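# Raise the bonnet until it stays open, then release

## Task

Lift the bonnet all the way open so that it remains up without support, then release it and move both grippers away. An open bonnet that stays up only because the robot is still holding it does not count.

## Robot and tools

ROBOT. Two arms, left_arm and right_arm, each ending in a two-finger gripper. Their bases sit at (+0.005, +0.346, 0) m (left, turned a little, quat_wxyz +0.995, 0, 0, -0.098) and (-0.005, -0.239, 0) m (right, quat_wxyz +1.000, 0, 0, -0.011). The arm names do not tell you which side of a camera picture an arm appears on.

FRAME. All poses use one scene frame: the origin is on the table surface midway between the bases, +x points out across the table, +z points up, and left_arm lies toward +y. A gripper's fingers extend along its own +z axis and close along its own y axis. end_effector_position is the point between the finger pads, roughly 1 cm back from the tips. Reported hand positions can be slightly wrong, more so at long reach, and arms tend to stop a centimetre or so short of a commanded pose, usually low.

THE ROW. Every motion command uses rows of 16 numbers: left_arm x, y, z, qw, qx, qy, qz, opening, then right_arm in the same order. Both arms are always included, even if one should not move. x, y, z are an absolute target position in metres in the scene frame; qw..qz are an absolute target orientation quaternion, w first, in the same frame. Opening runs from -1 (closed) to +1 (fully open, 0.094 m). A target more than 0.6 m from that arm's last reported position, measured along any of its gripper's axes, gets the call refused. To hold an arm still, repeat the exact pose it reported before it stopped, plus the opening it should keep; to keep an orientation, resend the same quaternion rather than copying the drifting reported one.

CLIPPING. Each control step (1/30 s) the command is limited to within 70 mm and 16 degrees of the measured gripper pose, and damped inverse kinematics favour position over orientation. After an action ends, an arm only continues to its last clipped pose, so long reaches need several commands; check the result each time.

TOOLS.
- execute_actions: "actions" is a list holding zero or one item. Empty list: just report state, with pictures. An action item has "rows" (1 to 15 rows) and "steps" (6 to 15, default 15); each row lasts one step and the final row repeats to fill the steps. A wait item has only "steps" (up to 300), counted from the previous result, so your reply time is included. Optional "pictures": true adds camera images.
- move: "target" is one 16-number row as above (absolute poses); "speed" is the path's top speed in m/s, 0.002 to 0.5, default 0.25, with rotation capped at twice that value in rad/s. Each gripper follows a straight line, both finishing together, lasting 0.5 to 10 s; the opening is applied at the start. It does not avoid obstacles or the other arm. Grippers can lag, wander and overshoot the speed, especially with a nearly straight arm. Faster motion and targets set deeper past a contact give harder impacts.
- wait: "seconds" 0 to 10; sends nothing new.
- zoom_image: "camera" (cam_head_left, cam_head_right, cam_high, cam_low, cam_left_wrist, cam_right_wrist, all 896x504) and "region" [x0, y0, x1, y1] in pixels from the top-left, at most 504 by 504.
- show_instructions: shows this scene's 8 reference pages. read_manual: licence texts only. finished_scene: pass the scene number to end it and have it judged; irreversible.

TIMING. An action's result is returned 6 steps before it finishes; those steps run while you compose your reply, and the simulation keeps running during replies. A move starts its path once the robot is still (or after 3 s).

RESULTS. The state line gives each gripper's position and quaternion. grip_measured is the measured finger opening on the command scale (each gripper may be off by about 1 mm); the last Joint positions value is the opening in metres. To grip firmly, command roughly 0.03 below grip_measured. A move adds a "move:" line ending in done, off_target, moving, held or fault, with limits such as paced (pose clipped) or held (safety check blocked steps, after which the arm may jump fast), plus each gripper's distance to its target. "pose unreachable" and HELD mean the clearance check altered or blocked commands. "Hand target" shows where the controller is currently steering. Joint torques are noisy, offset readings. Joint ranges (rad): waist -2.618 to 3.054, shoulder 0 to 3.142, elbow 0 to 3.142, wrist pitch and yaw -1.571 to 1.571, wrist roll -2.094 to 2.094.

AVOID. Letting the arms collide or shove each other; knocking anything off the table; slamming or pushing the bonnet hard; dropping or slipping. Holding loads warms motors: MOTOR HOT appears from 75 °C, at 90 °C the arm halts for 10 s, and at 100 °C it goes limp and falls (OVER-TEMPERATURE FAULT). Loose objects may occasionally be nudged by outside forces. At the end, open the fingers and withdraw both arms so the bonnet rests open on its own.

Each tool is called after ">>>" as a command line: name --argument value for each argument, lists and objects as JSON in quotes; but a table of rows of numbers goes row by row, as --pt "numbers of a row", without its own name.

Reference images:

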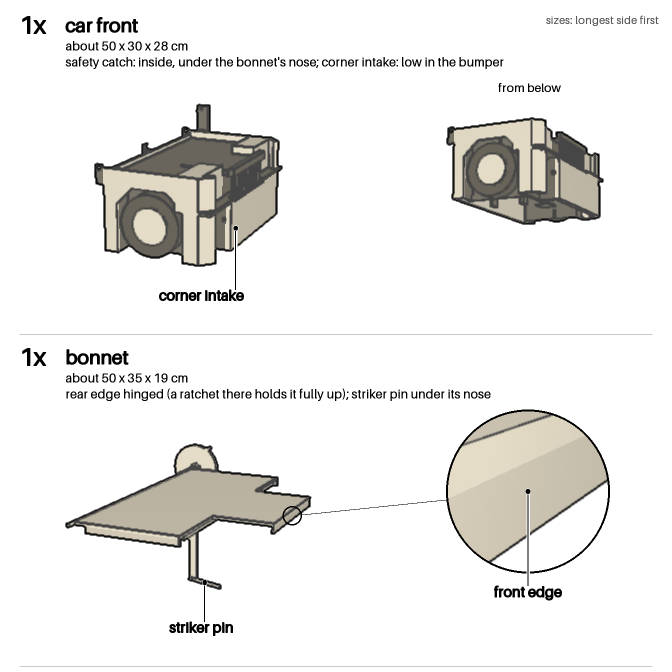

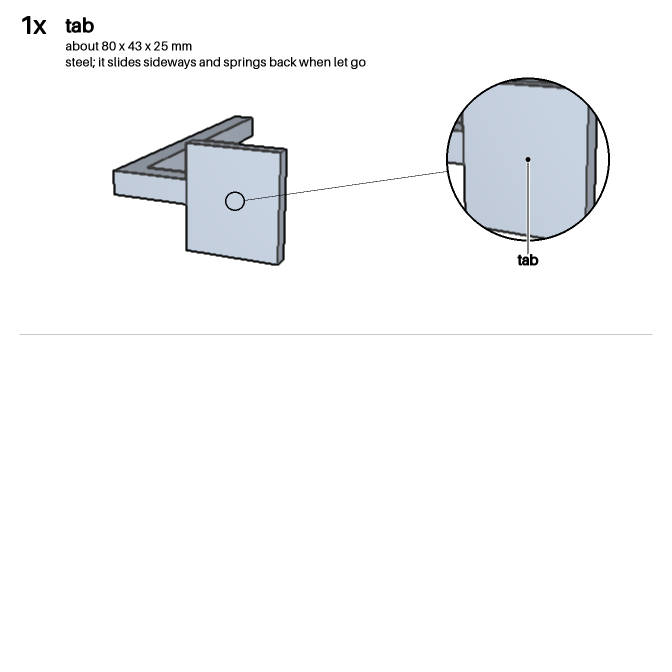

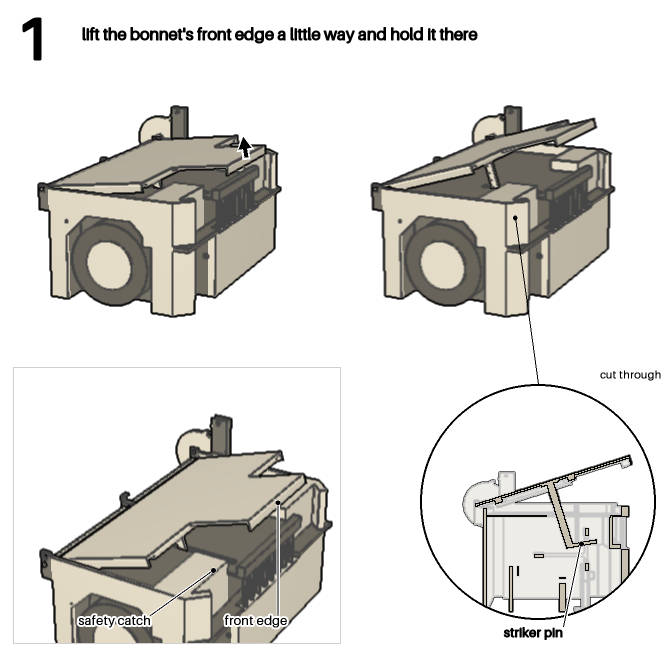

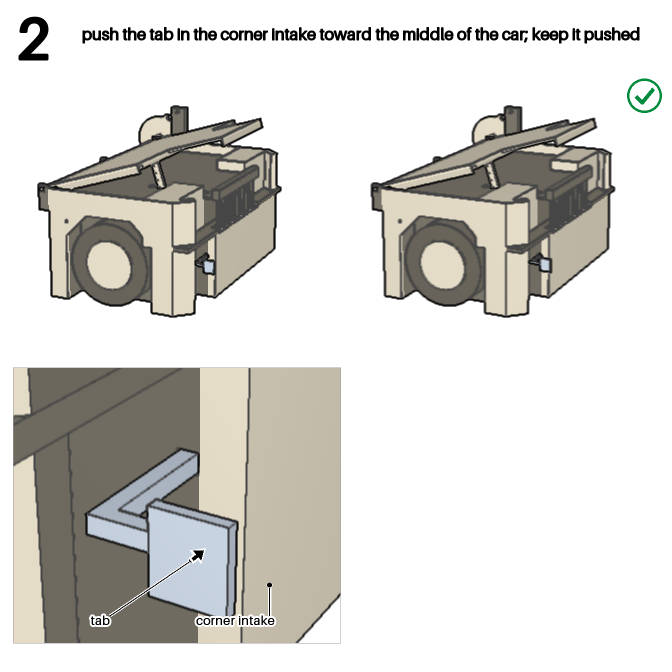

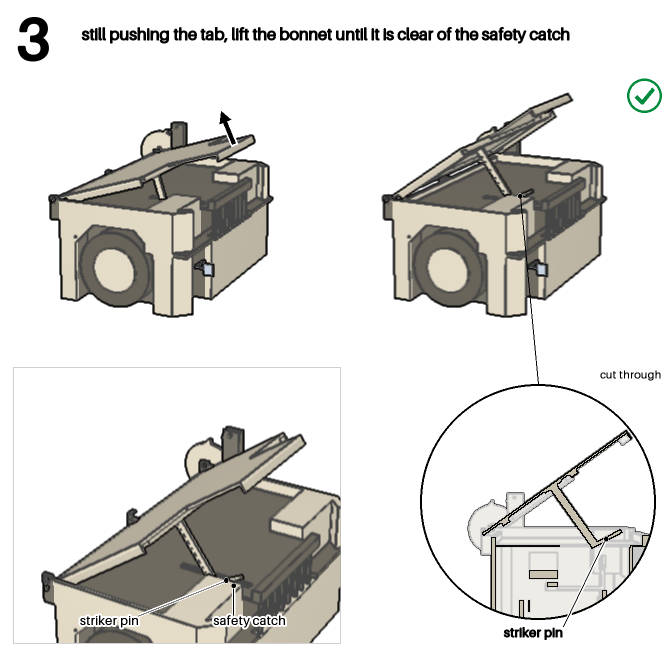

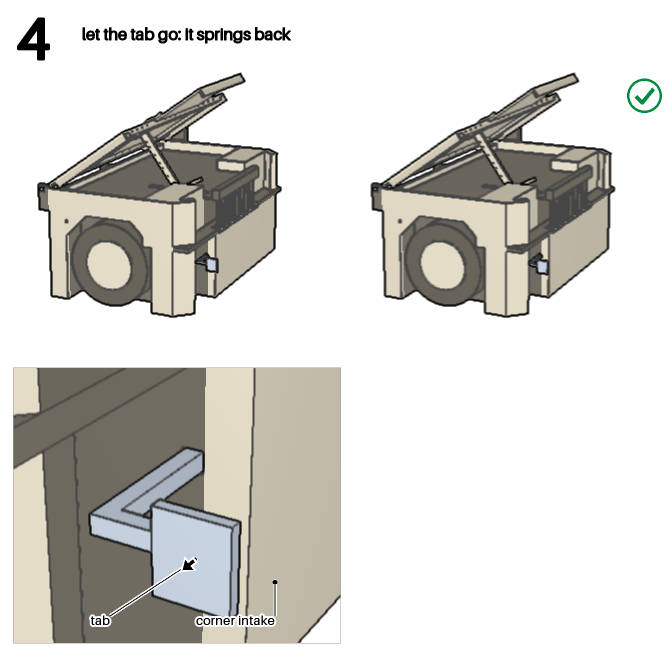

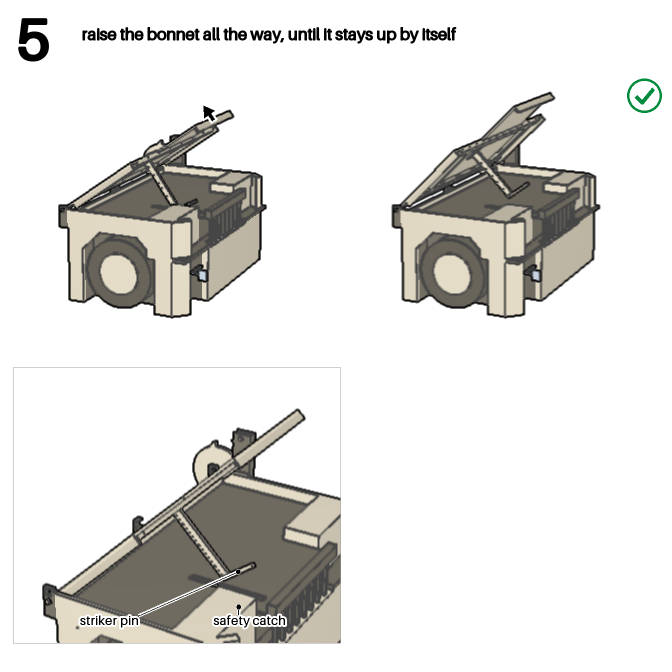

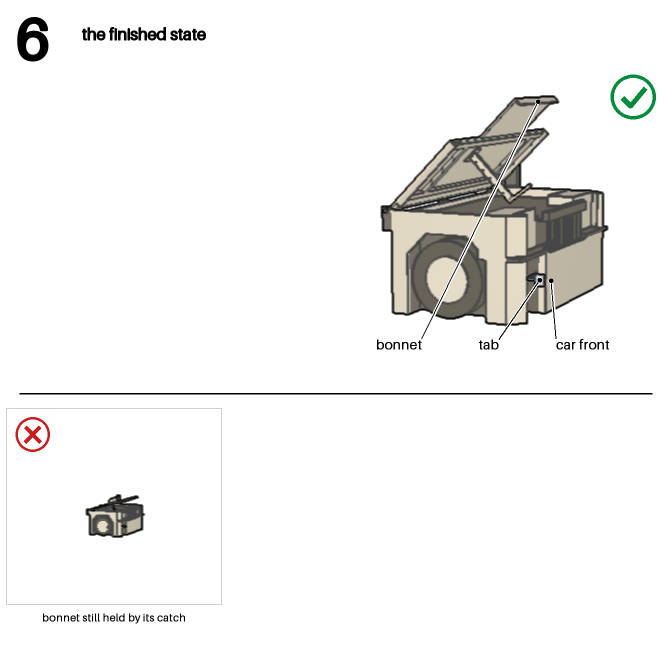

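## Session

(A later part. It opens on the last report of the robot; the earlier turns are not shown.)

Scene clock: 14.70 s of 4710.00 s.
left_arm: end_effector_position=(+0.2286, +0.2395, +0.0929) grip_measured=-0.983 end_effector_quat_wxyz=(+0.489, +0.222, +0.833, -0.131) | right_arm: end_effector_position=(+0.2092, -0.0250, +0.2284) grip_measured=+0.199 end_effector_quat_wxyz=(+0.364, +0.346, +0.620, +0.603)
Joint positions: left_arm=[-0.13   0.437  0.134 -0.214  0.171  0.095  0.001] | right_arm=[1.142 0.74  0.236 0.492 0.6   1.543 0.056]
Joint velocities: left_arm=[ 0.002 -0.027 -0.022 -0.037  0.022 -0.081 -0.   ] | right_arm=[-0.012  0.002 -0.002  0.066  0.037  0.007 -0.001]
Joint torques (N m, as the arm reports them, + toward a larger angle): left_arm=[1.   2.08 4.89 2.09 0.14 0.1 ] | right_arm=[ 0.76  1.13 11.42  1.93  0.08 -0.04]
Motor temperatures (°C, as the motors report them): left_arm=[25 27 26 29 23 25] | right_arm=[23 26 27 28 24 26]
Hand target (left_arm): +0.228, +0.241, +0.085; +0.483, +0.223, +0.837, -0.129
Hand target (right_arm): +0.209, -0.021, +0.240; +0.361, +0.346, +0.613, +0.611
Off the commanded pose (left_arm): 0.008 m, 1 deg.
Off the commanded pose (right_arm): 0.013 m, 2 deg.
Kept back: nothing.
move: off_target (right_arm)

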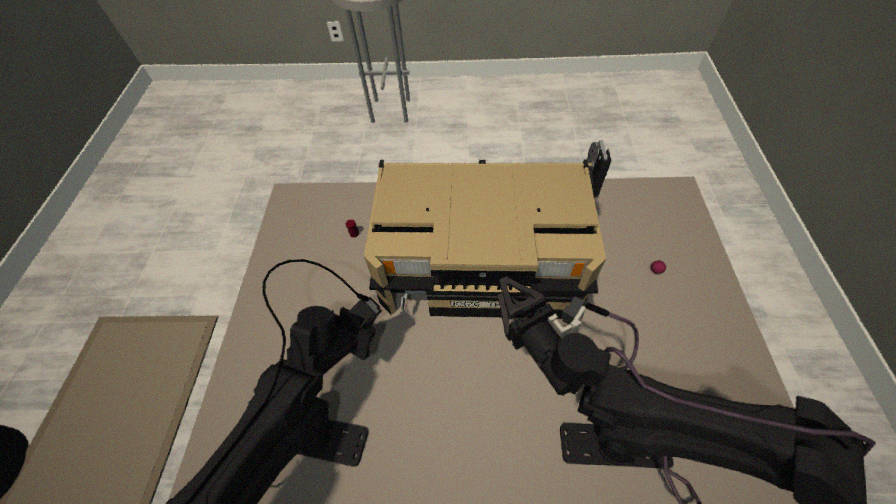

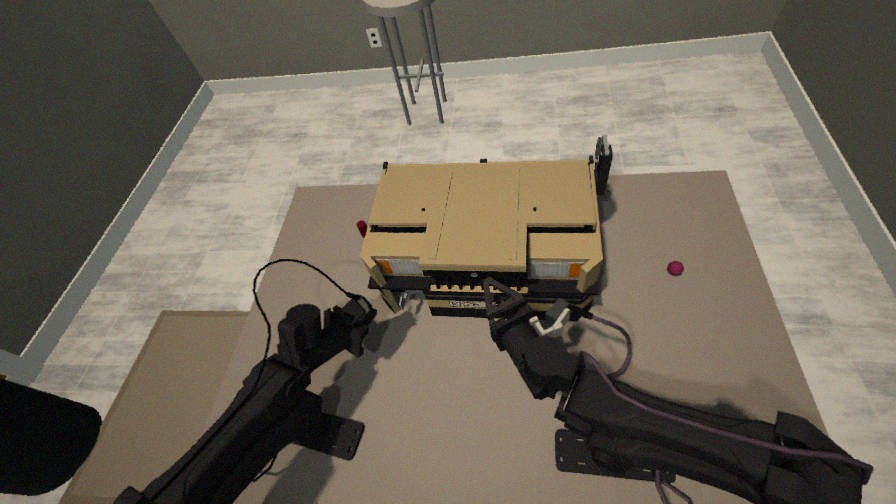

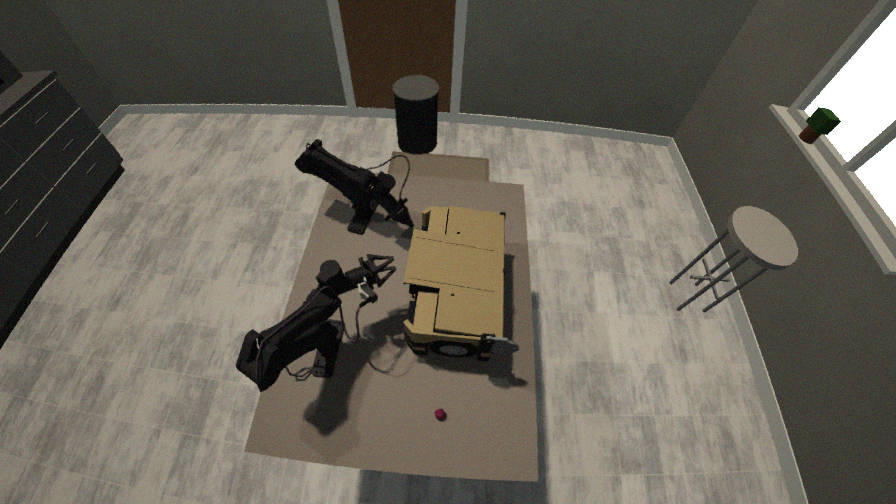

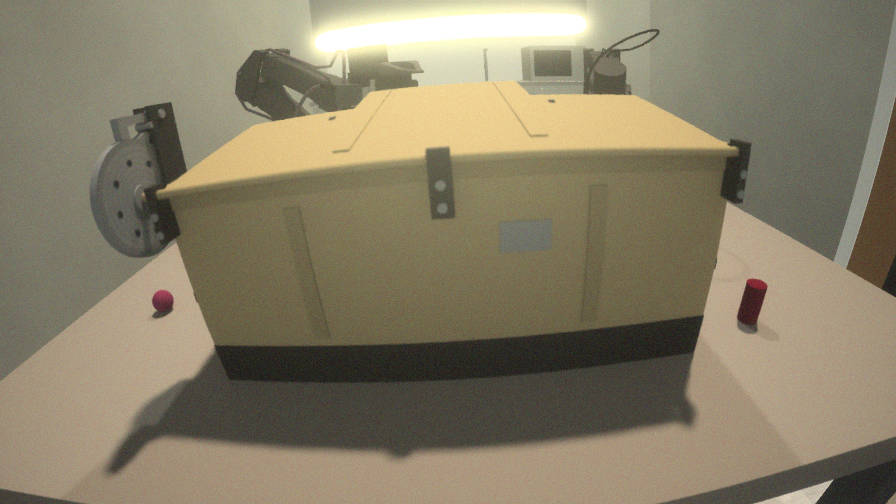

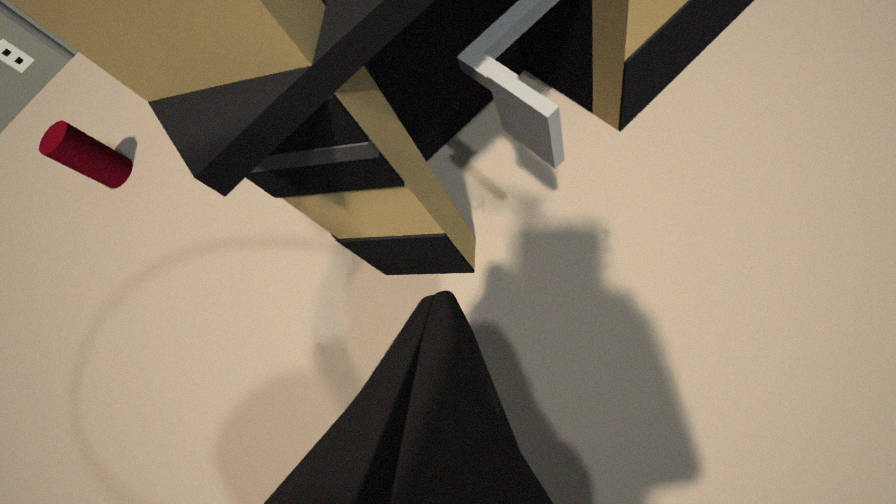

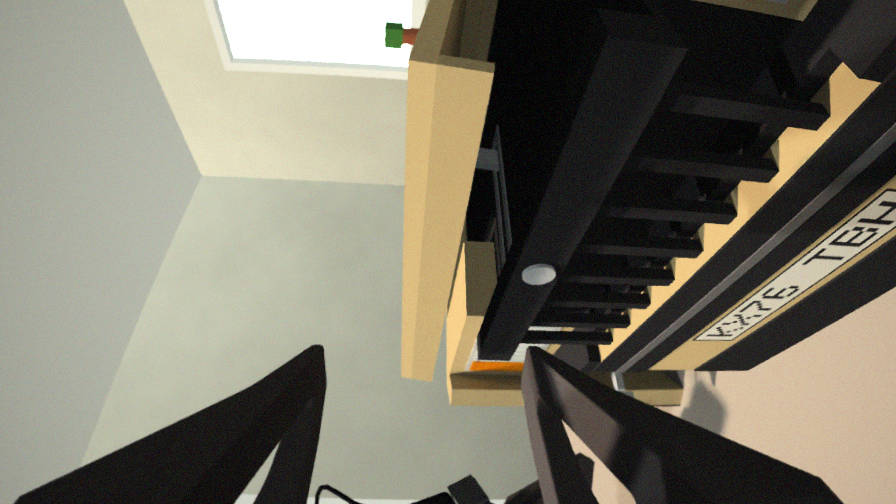

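>>> move --target '[0.25,0.225,0.075,0.483,0.224,0.837,-0.129,-1, 0.245,0.0,0.243,0.354,0.354,0.612,0.612,0.2]' --speed 0.08

Scene clock: 16.20 s of 4710.00 s.
left_arm: end_effector_position=(+0.2532, +0.2264, +0.0877) grip_measured=-0.983 end_effector_quat_wxyz=(+0.494, +0.226, +0.830, -0.126) | right_arm: end_effector_position=(+0.2409, -0.0030, +0.2315) grip_measured=+0.199 end_effector_quat_wxyz=(+0.351, +0.355, +0.620, +0.605)
Joint positions: left_arm=[-0.175  0.72   0.134  0.081  0.128  0.086  0.001] | right_arm=[1.028 0.97  0.325 0.621 0.479 1.577 0.056]
Joint velocities: left_arm=[ 0.022  0.002  0.017 -0.007 -0.051 -0.007 -0.001] | right_arm=[-0.027 -0.002 -0.012  0.022 -0.022  0.007 -0.001]
Joint torques (N m, as the arm reports them, + toward a larger angle): left_arm=[-0.8   0.88  4.01  2.08 -0.01 -0.16] | right_arm=[-0.84 -0.49 11.17  2.   -0.04 -0.03]
Motor temperatures (°C, as the motors report them): left_arm=[25 27 26 30 23 25] | right_arm=[23 26 27 29 24 26]
Hand target (left_arm): +0.249, +0.226, +0.076; +0.483, +0.224, +0.837, -0.129
Hand target (right_arm): +0.245, -0.001, +0.242; +0.352, +0.356, +0.612, +0.612
Off the commanded pose (left_arm): 0.013 m, 2 deg.
Off the commanded pose (right_arm): 0.013 m, 1 deg.
Kept back: nothing.
move: off_target (left_arm, right_arm)

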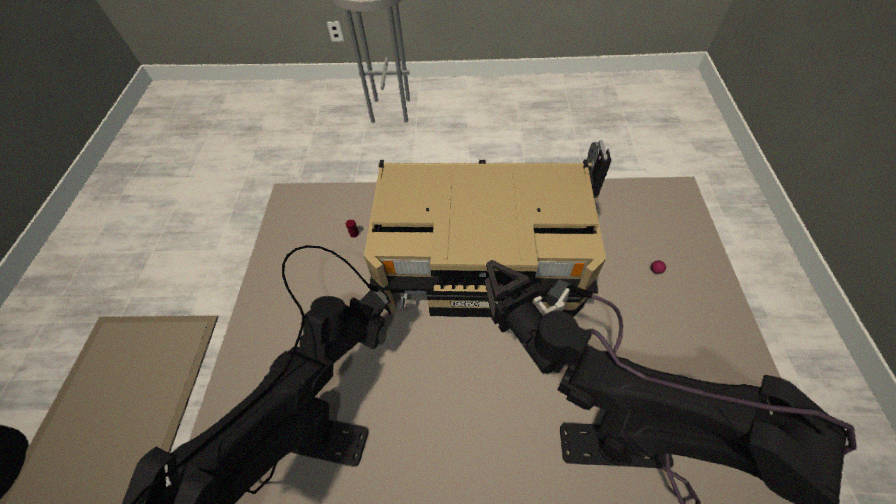

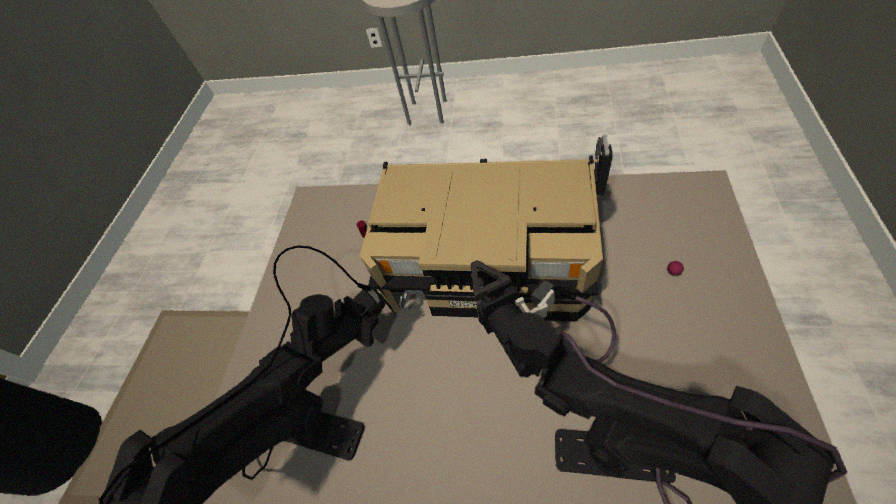

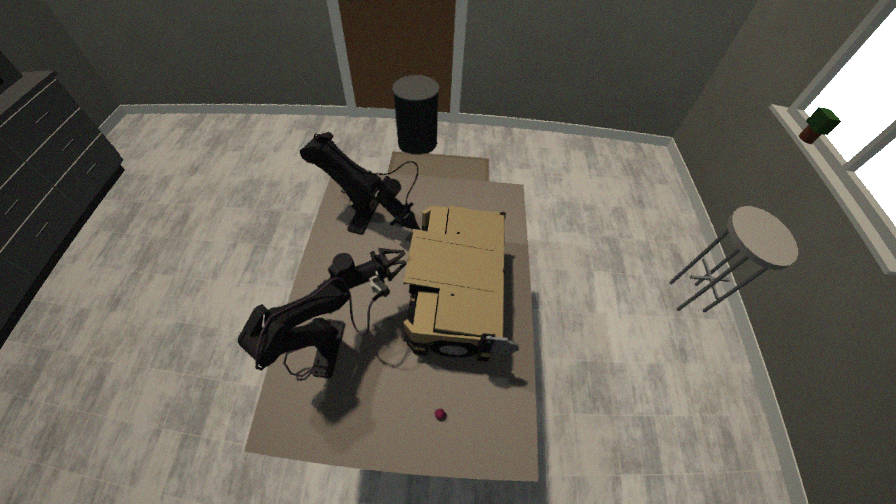

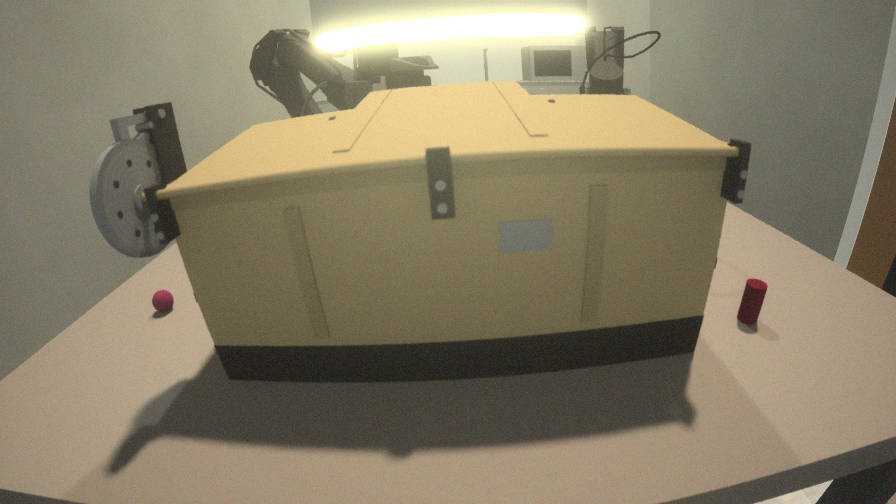

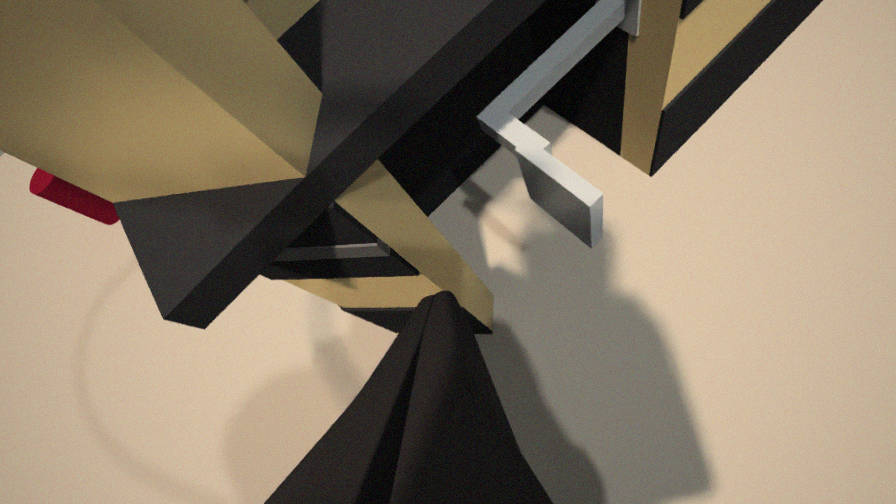

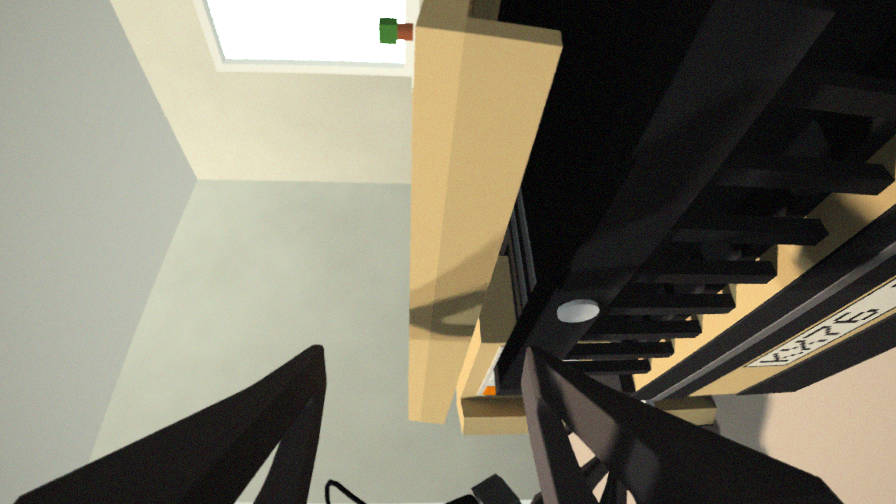

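>>> move --target '[0.25,0.225,0.075,0.483,0.224,0.837,-0.129,-1, 0.275,0.0,0.243,0.454,0.454,0.542,0.542,0.2]' --speed 0.05

Scene clock: 20.23 s of 4710.00 s.
left_arm: end_effector_position=(+0.2543, +0.2263, +0.0896) grip_measured=-0.983 end_effector_quat_wxyz=(+0.498, +0.224, +0.828, -0.126) | right_arm: end_effector_position=(+0.2752, -0.0063, +0.2365) grip_measured=+0.199 end_effector_quat_wxyz=(+0.454, +0.455, +0.545, +0.539)
Joint positions: left_arm=[-0.175  0.72   0.134  0.09   0.126  0.084  0.001] | right_arm=[1.109 1.27  0.479 0.779 0.911 1.577 0.056]
Joint velocities: left_arm=[-0.012 -0.002 -0.007 -0.066 -0.007 -0.007 -0.001] | right_arm=[ 0.002  0.007 -0.027 -0.051  0.066  0.037 -0.002]
Joint torques (N m, as the arm reports them, + toward a larger angle): left_arm=[-1.06  1.47  4.02  2.1   0.   -0.15] | right_arm=[ 0.77 -2.82 10.45  1.72  0.06 -0.14]
Motor temperatures (°C, as the motors report them): left_arm=[25 27 26 30 23 25] | right_arm=[23 26 27 29 24 26]
Hand target (left_arm): +0.249, +0.226, +0.076; +0.482, +0.224, +0.837, -0.129
Hand target (right_arm): +0.275, -0.000, +0.244; +0.455, +0.452, +0.542, +0.543
Off the commanded pose (left_arm): 0.015 m, 2 deg.
Off the commanded pose (right_arm): 0.009 m, 0 deg.
Kept back: nothing.
move: off_target (left_arm)

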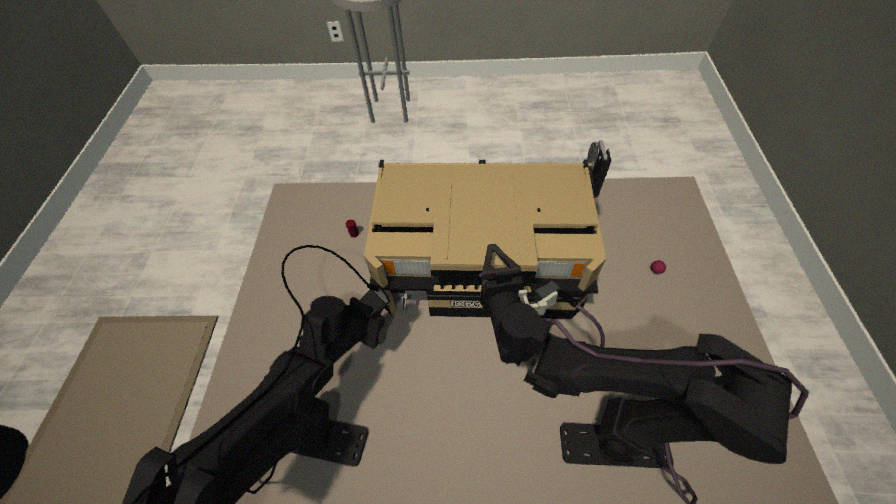

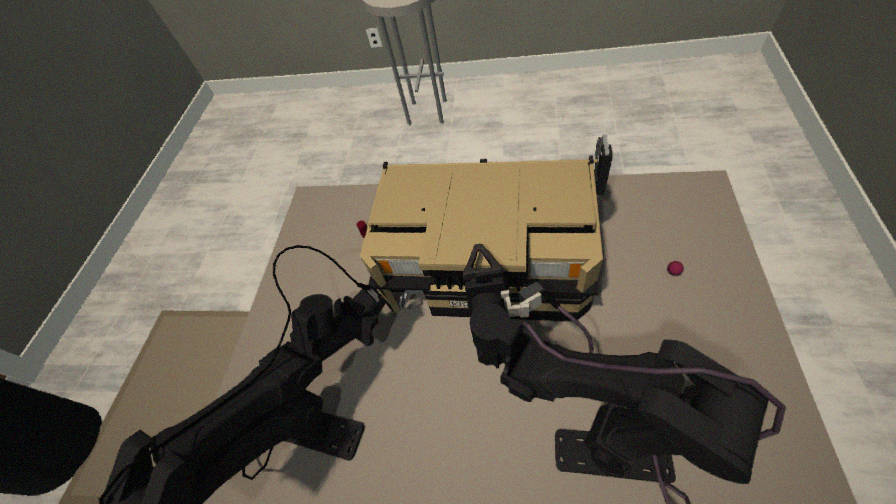

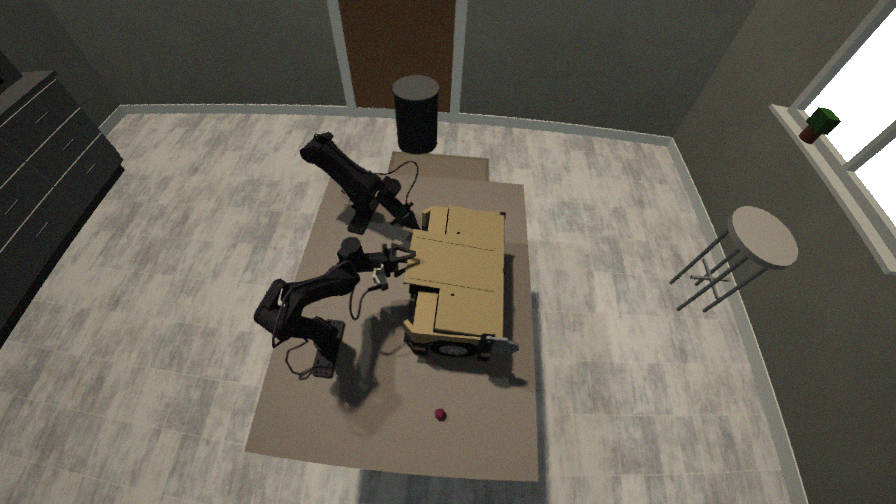

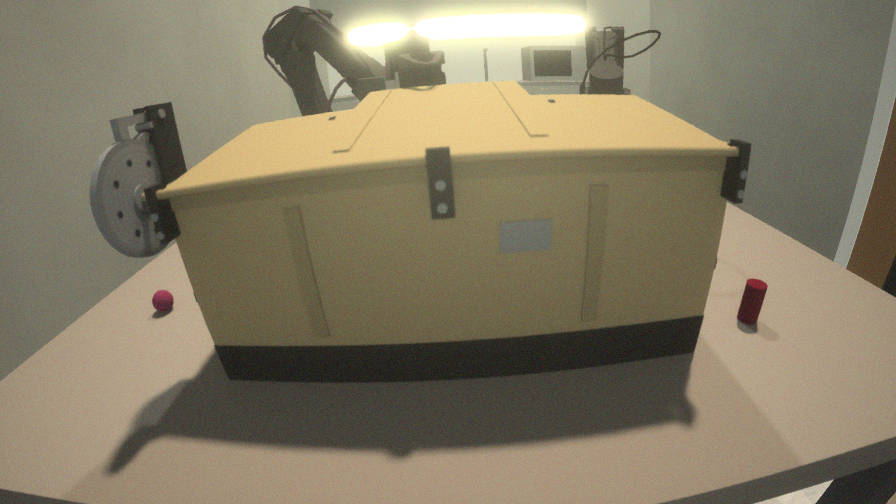

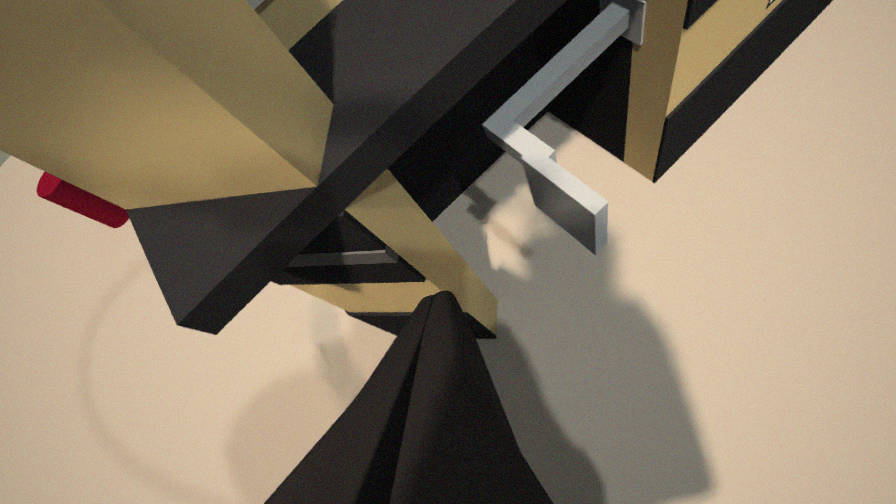

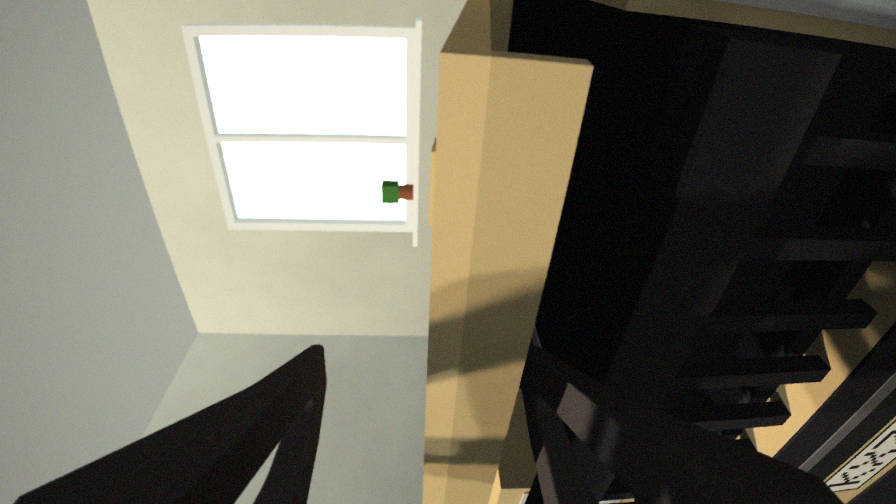

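>>> move --target '[0.25,0.205,0.07,0.483,0.224,0.837,-0.129,-1, 0.29,0.0,0.29,0.454,0.454,0.542,0.542,0.2]' --speed 0.05

Scene clock: 22.07 s of 4710.00 s.
left_arm: end_effector_position=(+0.2547, +0.2047, +0.0828) grip_measured=-0.983 end_effector_quat_wxyz=(+0.494, +0.226, +0.830, -0.129) | right_arm: end_effector_position=(+0.2852, +0.0013, +0.2454) grip_measured=+0.199 end_effector_quat_wxyz=(+0.456, +0.446, +0.587, +0.499)
Joint positions: left_arm=[-0.319  0.841  0.134  0.207  0.006  0.013  0.001] | right_arm=[1.082 1.249 0.606 0.507 0.874 1.583 0.056]
Joint velocities: left_arm=[ 0.002 -0.012 -0.002  0.037 -0.037 -0.037  0.   ] | right_arm=[ 0.002 -0.002  0.012 -0.007  0.022  0.022 -0.001]
Joint torques (N m, as the arm reports them, + toward a larger angle): left_arm=[-0.78  0.36  3.74  2.08 -0.07 -0.15] | right_arm=[-1.13 -7.18 13.26  2.18  0.06 -0.15]
Motor temperatures (°C, as the motors report them): left_arm=[25 27 26 31 23 25] | right_arm=[23 26 27 29 24 26]
Hand target (left_arm): +0.250, +0.206, +0.071; +0.482, +0.224, +0.837, -0.129
Hand target (right_arm): +0.289, -0.001, +0.288; +0.454, +0.454, +0.542, +0.542
Off the commanded pose (left_arm): 0.014 m, 2 deg.
Off the commanded pose (right_arm): 0.045 m, 7 deg.
Kept back: nothing.
move: off_target (left_arm, right_arm)

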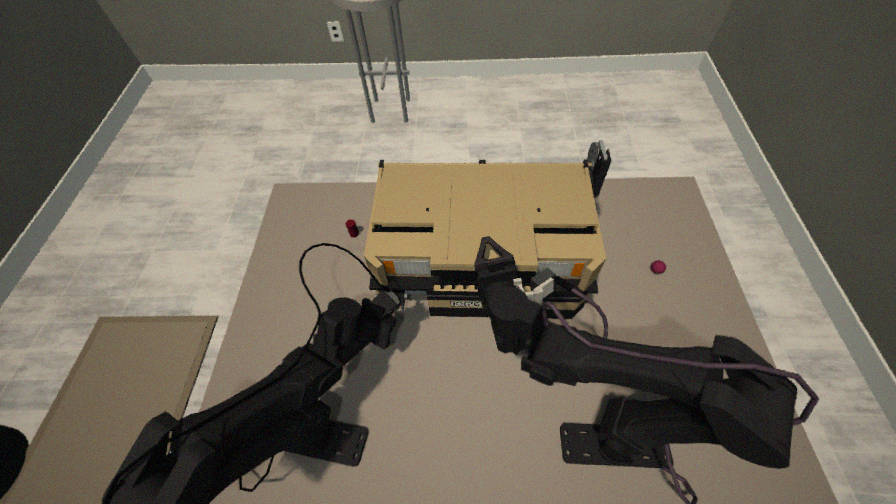

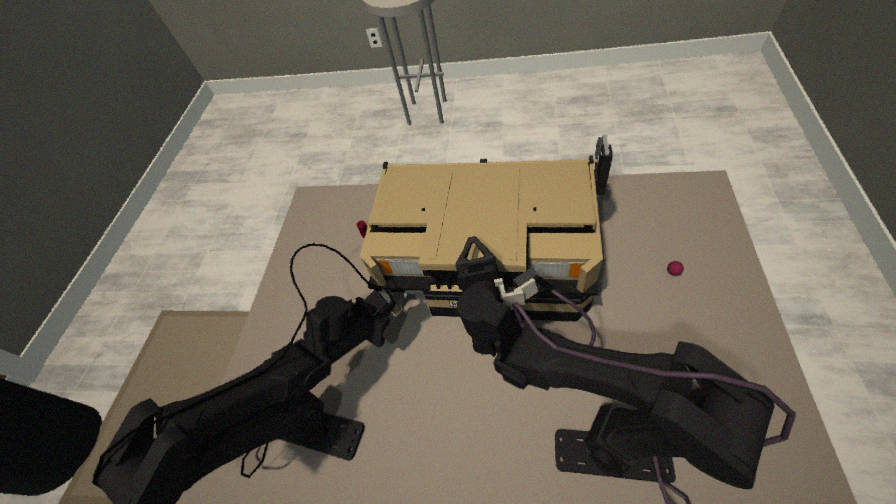

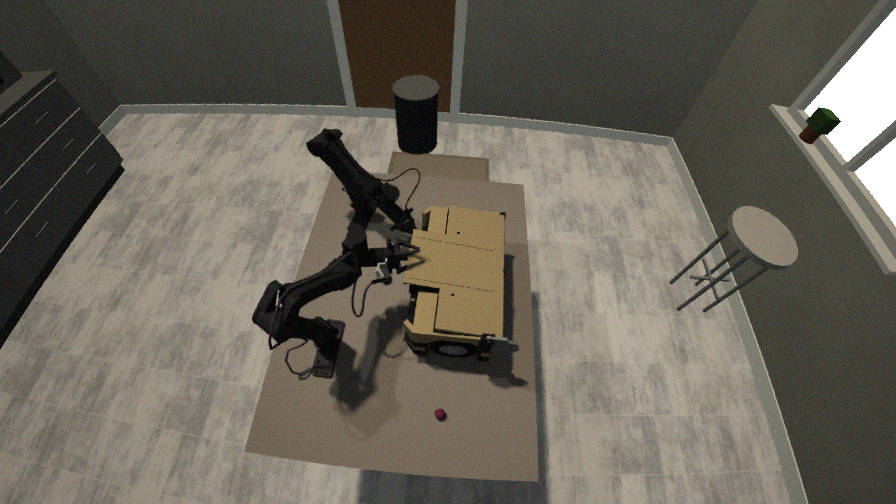

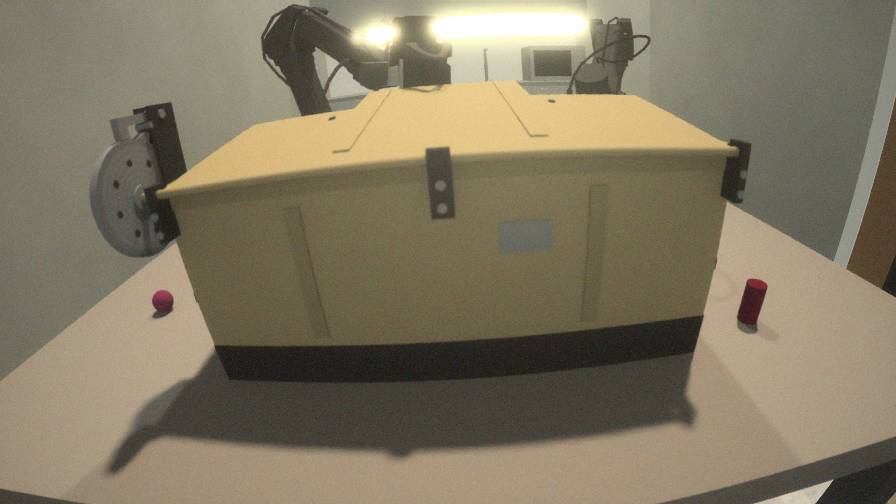

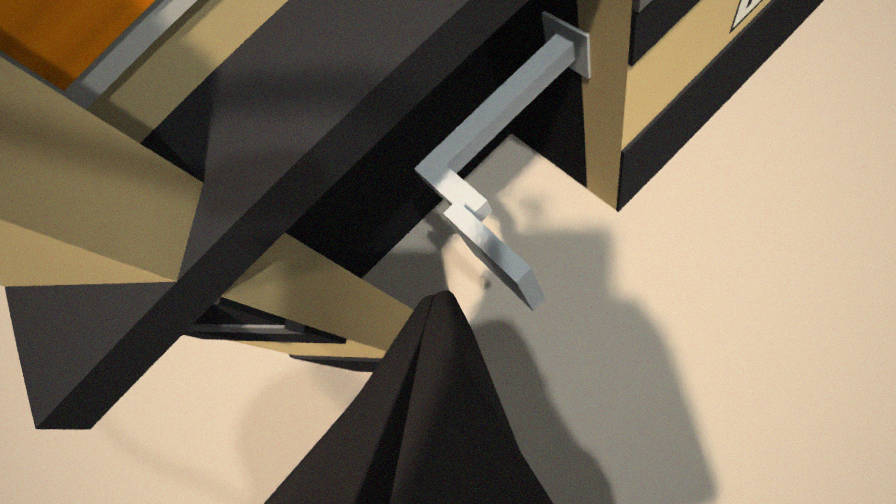

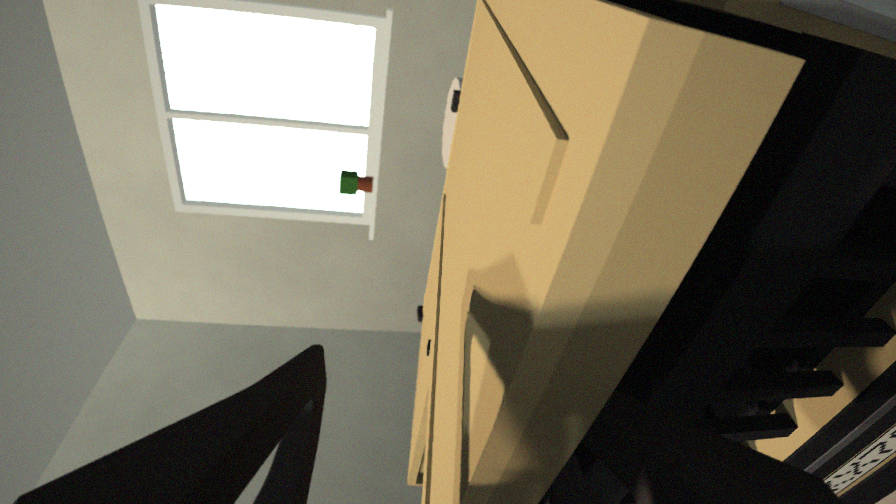

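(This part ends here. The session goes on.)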